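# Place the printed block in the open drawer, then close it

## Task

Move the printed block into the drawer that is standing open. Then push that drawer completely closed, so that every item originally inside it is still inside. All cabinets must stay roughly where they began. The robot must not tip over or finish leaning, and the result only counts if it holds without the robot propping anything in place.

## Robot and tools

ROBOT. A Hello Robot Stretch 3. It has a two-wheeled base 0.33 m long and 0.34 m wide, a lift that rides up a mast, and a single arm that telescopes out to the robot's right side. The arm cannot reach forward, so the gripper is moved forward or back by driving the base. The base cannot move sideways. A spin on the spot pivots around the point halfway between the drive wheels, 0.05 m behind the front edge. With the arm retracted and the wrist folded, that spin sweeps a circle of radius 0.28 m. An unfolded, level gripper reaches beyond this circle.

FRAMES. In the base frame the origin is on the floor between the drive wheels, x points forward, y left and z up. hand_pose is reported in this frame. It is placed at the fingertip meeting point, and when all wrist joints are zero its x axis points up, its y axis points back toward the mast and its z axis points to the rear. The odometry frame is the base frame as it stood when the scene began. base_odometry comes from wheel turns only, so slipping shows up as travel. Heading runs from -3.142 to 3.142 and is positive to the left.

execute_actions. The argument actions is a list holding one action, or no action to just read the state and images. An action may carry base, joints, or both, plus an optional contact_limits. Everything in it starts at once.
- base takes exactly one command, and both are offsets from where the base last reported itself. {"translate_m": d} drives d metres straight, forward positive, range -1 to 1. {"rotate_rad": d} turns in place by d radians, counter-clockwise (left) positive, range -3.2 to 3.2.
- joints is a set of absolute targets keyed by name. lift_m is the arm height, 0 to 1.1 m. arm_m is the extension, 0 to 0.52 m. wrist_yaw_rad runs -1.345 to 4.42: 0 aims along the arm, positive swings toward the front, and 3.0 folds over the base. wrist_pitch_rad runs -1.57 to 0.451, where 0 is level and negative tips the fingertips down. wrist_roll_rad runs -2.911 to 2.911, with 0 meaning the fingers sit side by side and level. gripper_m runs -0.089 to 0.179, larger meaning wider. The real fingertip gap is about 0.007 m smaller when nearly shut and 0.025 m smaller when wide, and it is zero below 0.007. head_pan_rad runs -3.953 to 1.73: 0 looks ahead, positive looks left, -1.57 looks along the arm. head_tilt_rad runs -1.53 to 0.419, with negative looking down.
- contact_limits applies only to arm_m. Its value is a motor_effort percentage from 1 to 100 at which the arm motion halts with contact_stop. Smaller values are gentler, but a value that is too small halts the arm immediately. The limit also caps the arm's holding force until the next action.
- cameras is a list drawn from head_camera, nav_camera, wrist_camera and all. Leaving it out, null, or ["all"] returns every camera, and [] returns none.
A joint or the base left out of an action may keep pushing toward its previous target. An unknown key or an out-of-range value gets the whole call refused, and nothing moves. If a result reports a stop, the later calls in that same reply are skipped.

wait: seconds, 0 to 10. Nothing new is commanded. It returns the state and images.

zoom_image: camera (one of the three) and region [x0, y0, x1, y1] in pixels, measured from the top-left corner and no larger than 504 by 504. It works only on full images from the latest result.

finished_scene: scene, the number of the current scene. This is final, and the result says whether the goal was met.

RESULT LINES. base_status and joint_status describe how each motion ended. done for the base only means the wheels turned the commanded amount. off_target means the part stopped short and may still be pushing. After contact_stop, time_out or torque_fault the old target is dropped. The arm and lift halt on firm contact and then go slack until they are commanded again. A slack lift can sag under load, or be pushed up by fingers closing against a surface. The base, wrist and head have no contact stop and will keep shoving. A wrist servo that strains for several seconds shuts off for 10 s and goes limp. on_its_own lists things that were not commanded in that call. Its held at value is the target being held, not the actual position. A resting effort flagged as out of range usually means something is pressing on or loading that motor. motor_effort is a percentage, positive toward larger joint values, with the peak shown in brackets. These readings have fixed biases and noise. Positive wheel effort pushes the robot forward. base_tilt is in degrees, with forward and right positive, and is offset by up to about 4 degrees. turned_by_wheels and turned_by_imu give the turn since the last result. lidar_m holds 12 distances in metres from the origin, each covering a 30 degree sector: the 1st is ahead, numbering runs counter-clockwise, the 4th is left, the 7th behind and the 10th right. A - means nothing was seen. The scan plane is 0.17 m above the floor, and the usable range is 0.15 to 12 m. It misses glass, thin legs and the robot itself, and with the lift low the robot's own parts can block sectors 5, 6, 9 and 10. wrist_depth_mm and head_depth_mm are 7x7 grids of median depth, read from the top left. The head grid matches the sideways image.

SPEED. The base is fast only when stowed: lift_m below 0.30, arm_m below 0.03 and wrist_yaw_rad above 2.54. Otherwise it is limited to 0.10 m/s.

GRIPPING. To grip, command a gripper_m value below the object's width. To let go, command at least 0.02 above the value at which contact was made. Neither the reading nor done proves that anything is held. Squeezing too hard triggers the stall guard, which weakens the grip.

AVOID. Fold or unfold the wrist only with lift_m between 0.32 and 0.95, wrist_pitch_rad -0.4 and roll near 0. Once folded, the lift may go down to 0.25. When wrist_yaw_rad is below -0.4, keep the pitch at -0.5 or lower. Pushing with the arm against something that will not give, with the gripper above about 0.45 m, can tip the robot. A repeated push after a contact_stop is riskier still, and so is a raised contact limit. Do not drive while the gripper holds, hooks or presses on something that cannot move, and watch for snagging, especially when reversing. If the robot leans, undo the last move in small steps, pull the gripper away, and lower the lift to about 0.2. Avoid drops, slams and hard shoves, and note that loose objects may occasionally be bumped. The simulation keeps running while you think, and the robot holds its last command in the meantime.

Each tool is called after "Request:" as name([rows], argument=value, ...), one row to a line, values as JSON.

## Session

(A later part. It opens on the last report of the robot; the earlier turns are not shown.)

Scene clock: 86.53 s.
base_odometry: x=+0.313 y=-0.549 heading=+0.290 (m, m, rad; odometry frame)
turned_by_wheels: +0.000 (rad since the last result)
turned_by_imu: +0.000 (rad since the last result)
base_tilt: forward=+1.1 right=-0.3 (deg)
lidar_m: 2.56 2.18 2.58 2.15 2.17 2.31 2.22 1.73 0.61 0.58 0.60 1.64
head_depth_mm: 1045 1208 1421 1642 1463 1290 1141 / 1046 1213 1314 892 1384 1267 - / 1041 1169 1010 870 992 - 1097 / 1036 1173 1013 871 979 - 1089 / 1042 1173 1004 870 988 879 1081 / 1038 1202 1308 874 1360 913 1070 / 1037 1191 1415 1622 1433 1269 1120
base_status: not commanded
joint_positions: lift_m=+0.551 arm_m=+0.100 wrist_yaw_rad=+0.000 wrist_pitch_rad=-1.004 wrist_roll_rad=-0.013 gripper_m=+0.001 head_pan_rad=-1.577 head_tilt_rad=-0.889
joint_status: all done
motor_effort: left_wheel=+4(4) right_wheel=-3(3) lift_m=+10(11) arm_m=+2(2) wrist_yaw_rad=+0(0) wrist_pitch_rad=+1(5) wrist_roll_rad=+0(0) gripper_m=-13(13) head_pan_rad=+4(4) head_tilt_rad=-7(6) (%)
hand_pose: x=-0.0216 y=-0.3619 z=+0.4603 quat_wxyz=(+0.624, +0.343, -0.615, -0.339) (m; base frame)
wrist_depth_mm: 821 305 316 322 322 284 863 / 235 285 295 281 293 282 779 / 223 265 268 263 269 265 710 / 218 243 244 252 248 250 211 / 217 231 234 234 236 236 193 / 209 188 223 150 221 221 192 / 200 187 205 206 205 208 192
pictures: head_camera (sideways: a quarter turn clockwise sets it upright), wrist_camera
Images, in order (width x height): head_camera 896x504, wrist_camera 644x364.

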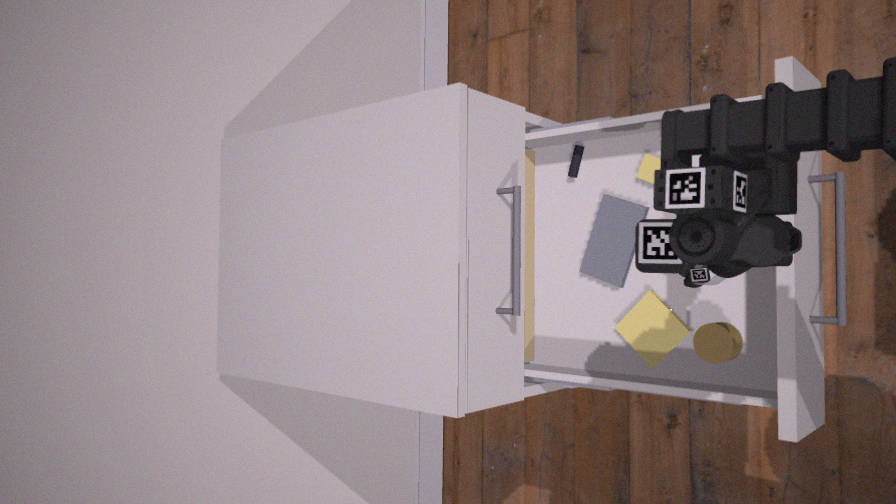

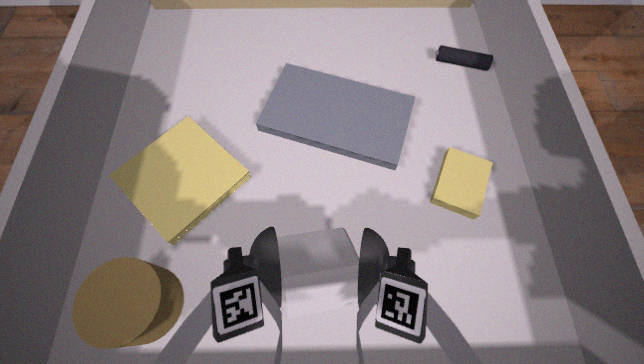

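Request:
execute_actions([
  {"joints":{"lift_m":0.52}},
], cameras=[])

Request:
execute_actions([
  {"joints":{"gripper_m":0.09}},
], cameras=[])

Request:
execute_actions([
  {"joints":{"lift_m":0.7}},
], cameras=["wrist_camera"])

Request:
execute_actions([
  {"joints":{"arm_m":0.0,"wrist_pitch_rad":-1.57,"gripper_m":0.0}},
], cameras=[])

Request:
execute_actions([
  {"joints":{"lift_m":0.57,"head_tilt_rad":-1.2}},
], cameras=["head_camera"])

Request:
execute_actions([
  {"joints":{"arm_m":0.27}},
], cameras=["head_camera"])

Scene clock: 92.40 s.
base_odometry: x=+0.313 y=-0.549 heading=+0.290 (m, m, rad; odometry frame)
turned_by_wheels: +0.000 (rad since the last result)
turned_by_imu: +0.001 (rad since the last result)
base_tilt: forward=+1.0 right=-0.3 (deg)
lidar_m: 2.56 2.19 2.58 2.16 2.17 2.32 2.21 1.73 0.61 0.58 0.60 1.63
head_depth_mm: 1036 1203 1421 1641 1483 1281 1143 / 1044 1196 1323 890 1386 1251 941 / 1046 1177 1019 873 993 924 1102 / 1042 1177 1014 869 983 - 1099 / 1038 1168 1003 866 984 876 1079 / 1041 1196 1312 880 1363 908 1078 / 1046 1198 1400 1605 1431 1261 1119
base_status: not commanded
joint_positions: lift_m=+0.521 arm_m=+0.100 wrist_yaw_rad=+0.000 wrist_pitch_rad=-1.005 wrist_roll_rad=-0.013 gripper_m=+0.001 head_pan_rad=-1.577 head_tilt_rad=-0.889
joint_status: all done
motor_effort: left_wheel=+5(4) right_wheel=-3(3) lift_m=+11(10) arm_m=+3(2) wrist_yaw_rad=+0(0) wrist_pitch_rad=+2(2) wrist_roll_rad=+0(0) gripper_m=-14(13) head_pan_rad=+3(4) head_tilt_rad=-7(5) (%)
hand_pose: x=-0.0216 y=-0.3617 z=+0.4302 quat_wxyz=(+0.624, +0.343, -0.615, -0.339) (m; base frame)
wrist_depth_mm: 224 274 279 279 281 263 221 / 217 255 254 242 249 254 199 / 217 223 232 231 232 235 191 / 211 210 215 219 221 217 191 / 200 201 204 204 206 206 192 / 157 161 194 150 193 192 188 / 150 175 177 179 179 180 179
pictures: none
No camera images: the call's "cameras" was empty. Leave "cameras" out to get every camera's image.

Scene clock: 93.80 s.
base_odometry: x=+0.313 y=-0.549 heading=+0.290 (m, m, rad; odometry frame)
turned_by_wheels: +0.000 (rad since the last result)
turned_by_imu: +0.000 (rad since the last result)
base_tilt: forward=+1.0 right=-0.3 (deg)
lidar_m: 2.56 2.18 2.59 2.15 2.17 2.32 2.21 1.72 0.61 0.58 0.60 1.64
head_depth_mm: 1050 1206 1437 1636 1461 1283 1144 / 1044 1206 1319 890 1380 1244 940 / 1048 1175 1015 875 995 921 1096 / 1040 1175 1010 871 980 - 1101 / 1036 1170 1003 868 983 876 1076 / 1041 1198 1317 878 1361 908 1080 / 1040 1195 1407 1623 1431 1254 1122
base_status: not commanded
joint_positions: lift_m=+0.521 arm_m=+0.100 wrist_yaw_rad=+0.000 wrist_pitch_rad=-1.005 wrist_roll_rad=-0.013 gripper_m=+0.090 head_pan_rad=-1.577 head_tilt_rad=-0.889
joint_status: all done
motor_effort: left_wheel=+5(4) right_wheel=-3(3) lift_m=+11(11) arm_m=+2(2) wrist_yaw_rad=+0(0) wrist_pitch_rad=+2(2) wrist_roll_rad=+0(0) gripper_m=+0(81) head_pan_rad=+4(3) head_tilt_rad=-6(6) (%)
hand_pose: x=-0.0216 y=-0.3617 z=+0.4302 quat_wxyz=(+0.624, +0.343, -0.615, -0.339) (m; base frame)
wrist_depth_mm: 224 273 279 279 285 263 221 / 218 254 256 244 250 254 200 / 218 224 231 232 233 234 191 / 212 210 216 220 219 215 193 / 200 201 206 204 206 207 192 / 157 161 190 164 192 193 188 / 149 160 180 158 179 181 179
pictures: none
No camera images: the call's "cameras" was empty. Leave "cameras" out to get every camera's image.

Scene clock: 96.27 s.
base_odometry: x=+0.313 y=-0.549 heading=+0.290 (m, m, rad; odometry frame)
turned_by_wheels: +0.000 (rad since the last result)
turned_by_imu: +0.001 (rad since the last result)
base_tilt: forward=+1.2 right=-0.4 (deg)
lidar_m: 2.56 2.19 2.59 2.16 2.17 2.32 2.22 1.72 0.61 0.58 0.60 1.63
head_depth_mm: 1046 1216 1429 1652 1476 1306 - / 1045 1203 1312 890 1495 - 1087 / 1047 1174 1021 869 1037 847 1084 / 1041 1177 1005 869 986 852 1079 / 1039 1171 1007 866 983 872 1079 / 1041 1195 1307 874 1364 909 1076 / 1035 1194 1410 1618 1436 1256 1123
base_status: not commanded
joint_positions: lift_m=+0.699 arm_m=+0.100 wrist_yaw_rad=+0.000 wrist_pitch_rad=-1.005 wrist_roll_rad=-0.013 gripper_m=+0.090 head_pan_rad=-1.577 head_tilt_rad=-0.889
joint_status: all done
motor_effort: left_wheel=+4(4) right_wheel=-3(3) lift_m=+38(40) arm_m=+2(2) wrist_yaw_rad=+0(0) wrist_pitch_rad=+2(2) wrist_roll_rad=+0(0) gripper_m=+0(1) head_pan_rad=+4(3) head_tilt_rad=-6(6) (%)
hand_pose: x=-0.0216 y=-0.3617 z=+0.6087 quat_wxyz=(+0.624, +0.343, -0.615, -0.339) (m; base frame)
wrist_depth_mm: 940 286 279 278 280 294 951 / 968 411 423 423 432 935 - / 851 835 442 440 431 887 883 / 808 803 411 406 407 809 849 / 763 739 374 382 384 767 780 / 702 696 357 357 360 689 724 / 671 493 336 337 337 667 676
pictures: wrist_camera
Images, in order (width x height): wrist_camera 644x364.

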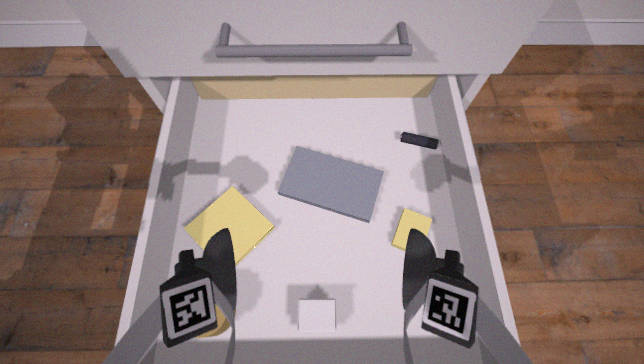

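Scene clock: 98.23 s.
base_odometry: x=+0.313 y=-0.549 heading=+0.290 (m, m, rad; odometry frame)
turned_by_wheels: +0.000 (rad since the last result)
turned_by_imu: +0.000 (rad since the last result)
base_tilt: forward=+1.1 right=-0.4 (deg)
lidar_m: 2.56 2.19 2.58 2.16 2.18 2.33 2.22 1.73 0.61 0.58 0.60 1.64
head_depth_mm: 1051 1201 1419 1648 1477 1306 - / 1046 1205 1312 888 1381 1259 - / 1051 1175 1019 870 992 904 - / 1044 1178 1009 868 981 898 - / 1042 1162 1003 864 984 878 1077 / 1040 1198 1302 876 1356 912 1073 / 1036 1195 1408 1619 1428 1257 1124
base_status: not commanded
joint_positions: lift_m=+0.699 arm_m=+0.001 wrist_yaw_rad=+0.000 wrist_pitch_rad=-1.554 wrist_roll_rad=-0.013 gripper_m=+0.000 head_pan_rad=-1.577 head_tilt_rad=-0.889
joint_status: all done
joint sent to its limit — the command would take arm_m past its lower limit and wrist_pitch_rad past its lower limit, so those joints were sent only as far as their limits.
motor_effort: left_wheel=+4(4) right_wheel=-3(3) lift_m=+38(38) arm_m=-2(1) wrist_yaw_rad=+0(0) wrist_pitch_rad=-2(2) wrist_roll_rad=+0(0) gripper_m=-2(78) head_pan_rad=+4(3) head_tilt_rad=-6(5) (%)
hand_pose: x=-0.0216 y=-0.1265 z=+0.5814 quat_wxyz=(+0.507, +0.499, -0.501, -0.493) (m; base frame)
wrist_depth_mm: 686 319 321 320 324 292 680 / 681 240 245 252 257 264 696 / 704 710 712 713 715 700 709 / 722 729 731 - 730 732 712 / 719 729 738 - - 741 742 / 748 749 763 - 773 752 763 / 770 747 769 784 771 777 790
pictures: none
No camera images: the call's "cameras" was empty. Leave "cameras" out to get every camera's image.

Scene clock: 100.23 s.
base_odometry: x=+0.313 y=-0.549 heading=+0.290 (m, m, rad; odometry frame)
turned_by_wheels: +0.000 (rad since the last result)
turned_by_imu: +0.001 (rad since the last result)
base_tilt: forward=+1.2 right=-0.4 (deg)
lidar_m: 2.56 2.18 2.58 2.15 2.18 2.32 2.21 1.73 0.61 0.58 0.60 1.64
head_depth_mm: 1221 1504 1517 1402 1290 1196 1133 / 937 832 994 1358 917 - - / 920 825 1011 963 907 - - / 911 821 1007 960 910 - - / 913 820 1002 945 911 1177 1096 / 955 826 1456 1359 1231 1172 1101 / 1227 1504 1492 1381 1269 1170 1096
base_status: not commanded
joint_positions: lift_m=+0.571 arm_m=+0.001 wrist_yaw_rad=+0.000 wrist_pitch_rad=-1.554 wrist_roll_rad=-0.013 gripper_m=+0.000 head_pan_rad=-1.577 head_tilt_rad=-1.185
joint_status: all done
motor_effort: left_wheel=+4(5) right_wheel=-3(2) lift_m=+11(35) arm_m=-2(2) wrist_yaw_rad=+0(0) wrist_pitch_rad=-2(2) wrist_roll_rad=+0(0) gripper_m=-2(2) head_pan_rad=+3(3) head_tilt_rad=-8(31) (%)
hand_pose: x=-0.0216 y=-0.1265 z=+0.4528 quat_wxyz=(+0.507, +0.499, -0.501, -0.493) (m; base frame)
wrist_depth_mm: 133 135 137 139 141 142 143 / 562 207 212 218 222 227 579 / 581 576 583 584 587 589 599 / 596 598 593 - - 601 612 / 613 602 614 - - 614 614 / 618 626 618 - - 629 632 / 642 632 640 - - 645 652
pictures: head_camera (sideways: a quarter turn clockwise sets it upright)
Images, in order (width x height): head_camera 896x504.

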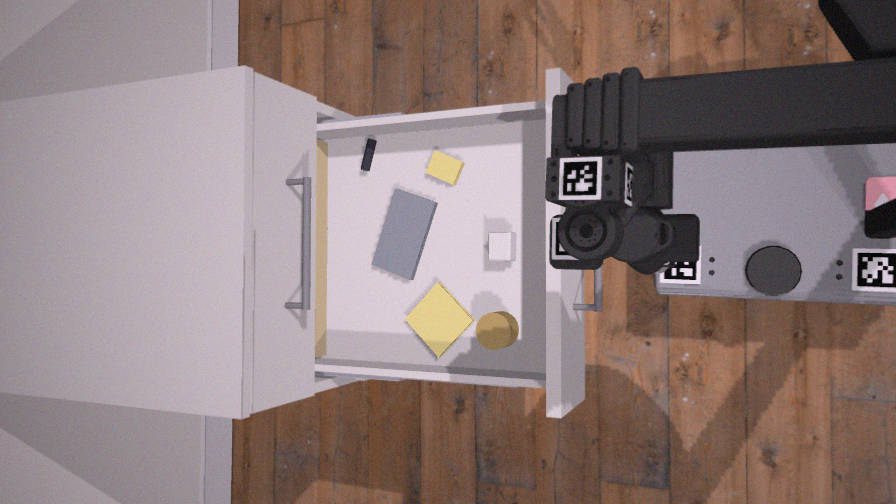

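Scene clock: 103.43 s.
base_odometry: x=+0.313 y=-0.549 heading=+0.291 (m, m, rad; odometry frame)
turned_by_wheels: +0.000 (rad since the last result)
turned_by_imu: +0.001 (rad since the last result)
base_tilt: forward=+1.1 right=-0.4 (deg)
lidar_m: 2.56 2.18 2.59 2.16 2.16 2.31 2.22 1.73 0.61 0.58 0.60 1.64
head_depth_mm: 1231 1508 1534 1406 1294 1196 1137 / 938 829 1470 1374 - - - / 917 826 - 999 1273 - - / 912 821 895 1346 1276 - - / 911 817 979 989 1270 1178 1095 / 951 829 1443 1342 1269 1182 1094 / 1230 1512 1499 1378 1264 1178 1098
base_status: not commanded
joint_positions: lift_m=+0.571 arm_m=+0.270 wrist_yaw_rad=+0.000 wrist_pitch_rad=-1.560 wrist_roll_rad=-0.013 gripper_m=+0.000 head_pan_rad=-1.577 head_tilt_rad=-1.186
joint_status: all done
motor_effort: left_wheel=+4(4) right_wheel=-4(4) lift_m=+11(11) arm_m=+4(6) wrist_yaw_rad=+0(0) wrist_pitch_rad=+0(4) wrist_roll_rad=+0(0) gripper_m=-3(3) head_pan_rad=+3(3) head_tilt_rad=-8(8) (%)
hand_pose: x=-0.0216 y=-0.3933 z=+0.4529 quat_wxyz=(+0.506, +0.500, -0.499, -0.494) (m; base frame)
wrist_depth_mm: 201 200 202 202 204 203 188 / 204 206 205 207 207 206 189 / 207 209 209 211 209 210 172 / 110 110 110 110 110 111 111 / 615 621 604 602 602 618 612 / 620 622 623 - 626 628 629 / 636 625 635 - - 650 657
pictures: head_camera (sideways: a quarter turn clockwise sets it upright)
Images, in order (width x height): head_camera 896x504.

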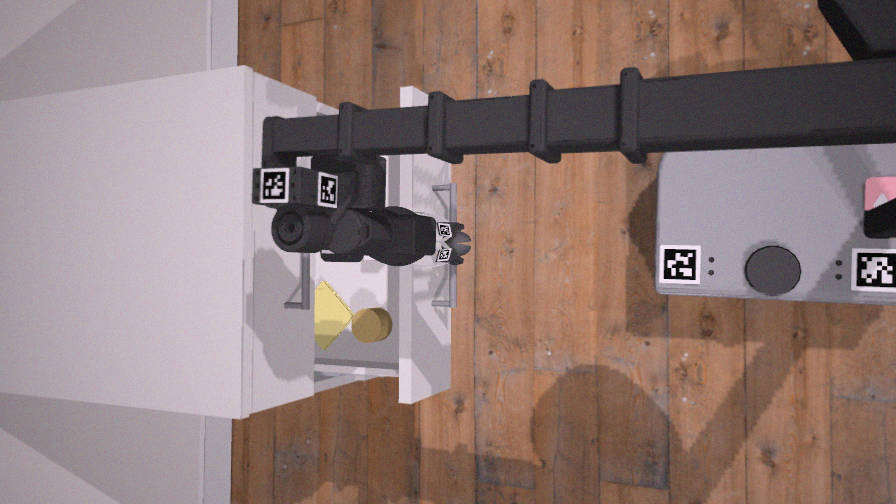

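Request:
execute_actions([
  {"joints":{"arm_m":0.0}},
], cameras=[])

Request:
execute_actions([
  {"joints":{"wrist_pitch_rad":-0.6,"lift_m":0.465}},
], cameras=["wrist_camera"])

Request:
execute_actions([
  {"joints":{"arm_m":0.26},"contact_limits":{"arm_m":15}},
], cameras=[])

Request:
execute_actions([
  {"joints":{"arm_m":0.05}},
])

Scene clock: 109.43 s.
base_odometry: x=+0.313 y=-0.549 heading=+0.290 (m, m, rad; odometry frame)
turned_by_wheels: +0.000 (rad since the last result)
turned_by_imu: +0.001 (rad since the last result)
base_tilt: forward=+1.2 right=-0.4 (deg)
lidar_m: 2.56 2.18 2.58 2.16 2.18 2.31 2.22 1.72 0.61 0.58 0.60 1.64
head_depth_mm: 1225 1509 1534 1396 1287 1192 1136 / 937 827 994 1358 1314 - - / 918 822 1010 997 1311 - - / 916 823 1008 998 1302 - - / 909 821 973 996 1264 1184 1096 / 952 828 1440 1344 1274 1183 1096 / 1223 1500 1507 1378 1272 1172 1097
base_status: not commanded
joint_positions: lift_m=+0.571 arm_m=+0.001 wrist_yaw_rad=+0.000 wrist_pitch_rad=-1.559 wrist_roll_rad=-0.013 gripper_m=+0.000 head_pan_rad=-1.577 head_tilt_rad=-1.186
joint_status: all done
joint sent to its limit — the command would take arm_m past its lower limit, so that joint was sent only as far as its limit.
motor_effort: left_wheel=+4(4) right_wheel=-3(5) lift_m=+11(10) arm_m=-2(4) wrist_yaw_rad=+0(0) wrist_pitch_rad=+0(0) wrist_roll_rad=+0(0) gripper_m=-2(3) head_pan_rad=+3(3) head_tilt_rad=-7(8) (%)
hand_pose: x=-0.0216 y=-0.1251 z=+0.4529 quat_wxyz=(+0.506, +0.500, -0.499, -0.494) (m; base frame)
wrist_depth_mm: 552 554 568 566 564 561 568 / 571 565 570 564 584 578 582 / 581 587 595 581 591 589 587 / 598 589 592 - - 600 610 / 615 609 602 - - 610 624 / 619 619 615 - - 632 630 / 641 635 642 - - 642 648
pictures: none
No camera images: the call's "cameras" was empty. Leave "cameras" out to get every camera's image.

Scene clock: 111.23 s.
base_odometry: x=+0.313 y=-0.549 heading=+0.290 (m, m, rad; odometry frame)
turned_by_wheels: +0.000 (rad since the last result)
turned_by_imu: +0.000 (rad since the last result)
base_tilt: forward=+1.2 right=-0.4 (deg)
lidar_m: 2.56 2.18 2.58 2.15 2.17 2.32 2.22 1.73 0.61 0.58 0.60 1.64
head_depth_mm: 1224 1517 1527 1400 1287 1192 1135 / 933 826 992 1363 1300 1189 - / 916 824 1011 995 1304 - - / 914 820 1004 991 1258 - - / 909 821 980 988 1275 1182 1098 / 952 824 1449 1346 1273 1180 1094 / 1225 1520 1503 1362 1274 1180 1097
base_status: not commanded
joint_positions: lift_m=+0.466 arm_m=+0.001 wrist_yaw_rad=+0.000 wrist_pitch_rad=-0.617 wrist_roll_rad=-0.013 gripper_m=+0.000 head_pan_rad=-1.577 head_tilt_rad=-1.186
joint_status: all done
motor_effort: left_wheel=+4(4) right_wheel=-3(3) lift_m=+11(10) arm_m=-1(2) wrist_yaw_rad=+0(0) wrist_pitch_rad=+5(5) wrist_roll_rad=+0(0) gripper_m=-1(2) head_pan_rad=+3(4) head_tilt_rad=-8(8) (%)
hand_pose: x=-0.0215 y=-0.3413 z=+0.4365 quat_wxyz=(+0.678, +0.216, -0.669, -0.214) (m; base frame)
wrist_depth_mm: 846 361 506 523 483 369 862 / 190 191 192 194 194 196 197 / 211 211 214 215 217 219 225 / 254 244 240 240 243 253 781 / 680 696 529 511 549 692 706 / 597 598 601 - 624 600 611 / 544 539 521 526 540 538 544
pictures: wrist_camera
Images, in order (width x height): wrist_camera 644x364.

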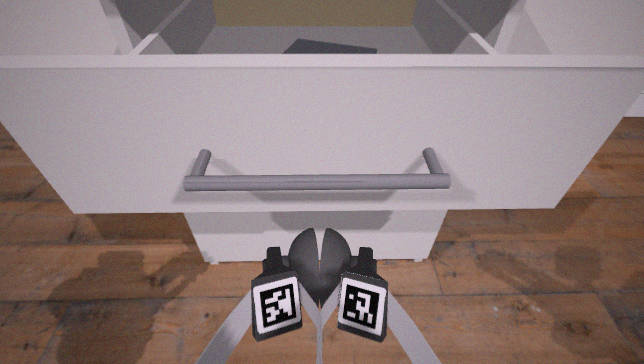

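Scene clock: 114.40 s.
base_odometry: x=+0.313 y=-0.549 heading=+0.290 (m, m, rad; odometry frame)
turned_by_wheels: +0.000 (rad since the last result)
turned_by_imu: +0.001 (rad since the last result)
base_tilt: forward=+1.2 right=-0.3 (deg)
lidar_m: 2.56 2.18 2.58 2.16 2.17 2.32 2.22 1.73 0.61 0.58 0.60 1.64
head_depth_mm: 1229 1519 1542 1390 1290 1193 1139 / 936 825 983 1398 1292 1190 - / 913 823 861 1366 1276 - - / 917 821 862 1349 1268 - - / 912 815 936 1328 1271 1176 1109 / 949 821 1441 1375 1264 1182 1098 / 1224 1501 1499 1373 1266 1177 1094
base_status: not commanded
joint_positions: lift_m=+0.465 arm_m=+0.259 wrist_yaw_rad=+0.003 wrist_pitch_rad=-0.788 wrist_roll_rad=-0.018 gripper_m=+0.000 head_pan_rad=-1.577 head_tilt_rad=-1.186
joint_status: all done
on_its_own: wrist_pitch_rad is at rest, and its effort (+56) is outside its rest range (-20 to +32)
motor_effort: left_wheel=+2(4) right_wheel=-1(3) lift_m=+18(19) arm_m=+10(11) wrist_yaw_rad=-3(3) wrist_pitch_rad=+56(57) wrist_roll_rad=+2(2) gripper_m=-2(2) head_pan_rad=+4(4) head_tilt_rad=-8(8) (%)
contact_limits: arm_m 15 (drawing in: default 16, maximum 26; extending or still: default 22, maximum 36)
hand_pose: x=-0.0211 y=-0.5674 z=+0.4054 quat_wxyz=(+0.659, +0.275, -0.646, -0.268) (m; base frame)
wrist_depth_mm: - 81 81 82 82 82 82 / 93 94 94 95 95 96 96 / 110 111 111 112 112 113 113 / 134 135 136 137 138 138 140 / 173 156 165 166 168 169 182 / 254 243 229 - 234 254 538 / 497 478 475 479 435 493 497
pictures: none
No camera images: the call's "cameras" was empty. Leave "cameras" out to get every camera's image.

Scene clock: 117.17 s.
base_odometry: x=+0.313 y=-0.549 heading=+0.290 (m, m, rad; odometry frame)
turned_by_wheels: +0.000 (rad since the last result)
turned_by_imu: +0.001 (rad since the last result)
base_tilt: forward=+1.1 right=-0.4 (deg)
lidar_m: 2.56 2.18 2.58 2.16 2.17 2.31 2.22 1.73 0.61 0.58 0.60 1.64
head_depth_mm: 1227 1515 1531 1405 1291 1194 1143 / 937 828 980 1397 1297 1195 - / 920 824 940 1344 - - - / 912 820 934 1265 1251 - - / 910 821 931 1331 1268 1181 1098 / 952 826 1450 1371 1273 1175 1094 / 1224 1512 1495 1374 1259 1175 1098
base_status: not commanded
joint_positions: lift_m=+0.465 arm_m=+0.050 wrist_yaw_rad=+0.002 wrist_pitch_rad=-0.617 wrist_roll_rad=-0.015 gripper_m=+0.000 head_pan_rad=-1.577 head_tilt_rad=-1.186
joint_status: all done
motor_effort: left_wheel=+1(3) right_wheel=-1(2) lift_m=+24(25) arm_m=-1(8) wrist_yaw_rad=-2(2) wrist_pitch_rad=+5(56) wrist_roll_rad=+1(3) gripper_m=-2(3) head_pan_rad=+4(4) head_tilt_rad=-8(8) (%)
hand_pose: x=-0.0211 y=-0.3902 z=+0.4357 quat_wxyz=(+0.679, +0.217, -0.668, -0.213) (m; base frame)
wrist_depth_mm: 773 259 262 263 265 265 814 / 877 288 286 287 290 297 904 / 924 337 331 335 332 358 965 / 790 745 379 386 390 799 809 / 698 661 449 439 455 704 697 / 612 602 575 - 596 614 598 / 543 535 521 526 544 540 549
pictures: head_camera (sideways: a quarter turn clockwise sets it upright), nav_camera (sideways: a quarter turn counterclockwise sets it upright), wrist_camera
Images, in order (width x height): head_camera 896x504, nav_camera 672x504, wrist_camera 644x364.

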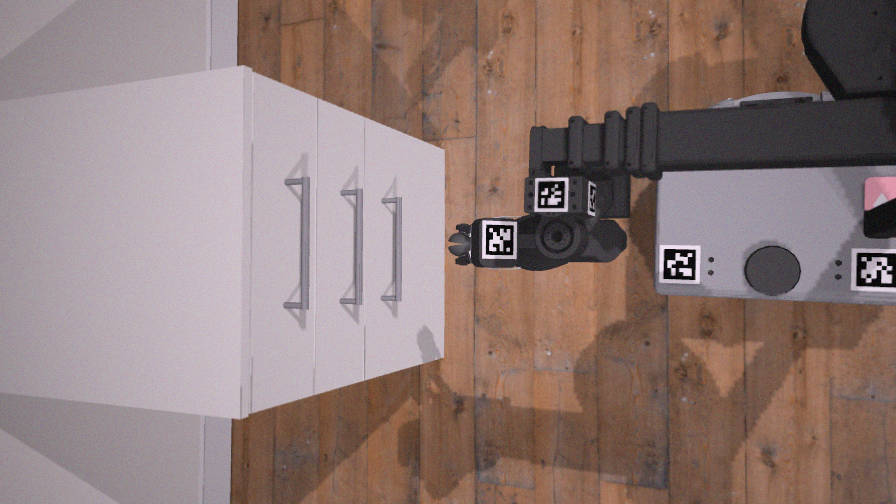

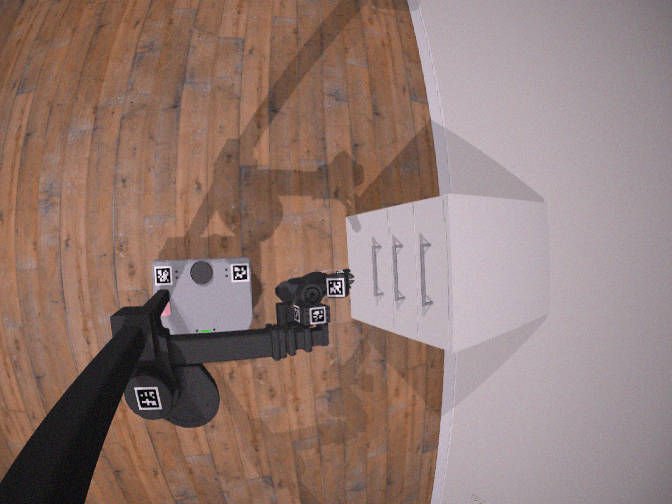

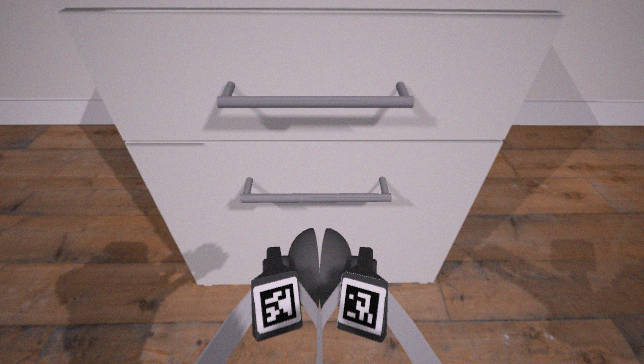

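Request:
finished_scene(scene=1)

The scene is finished: the task was done.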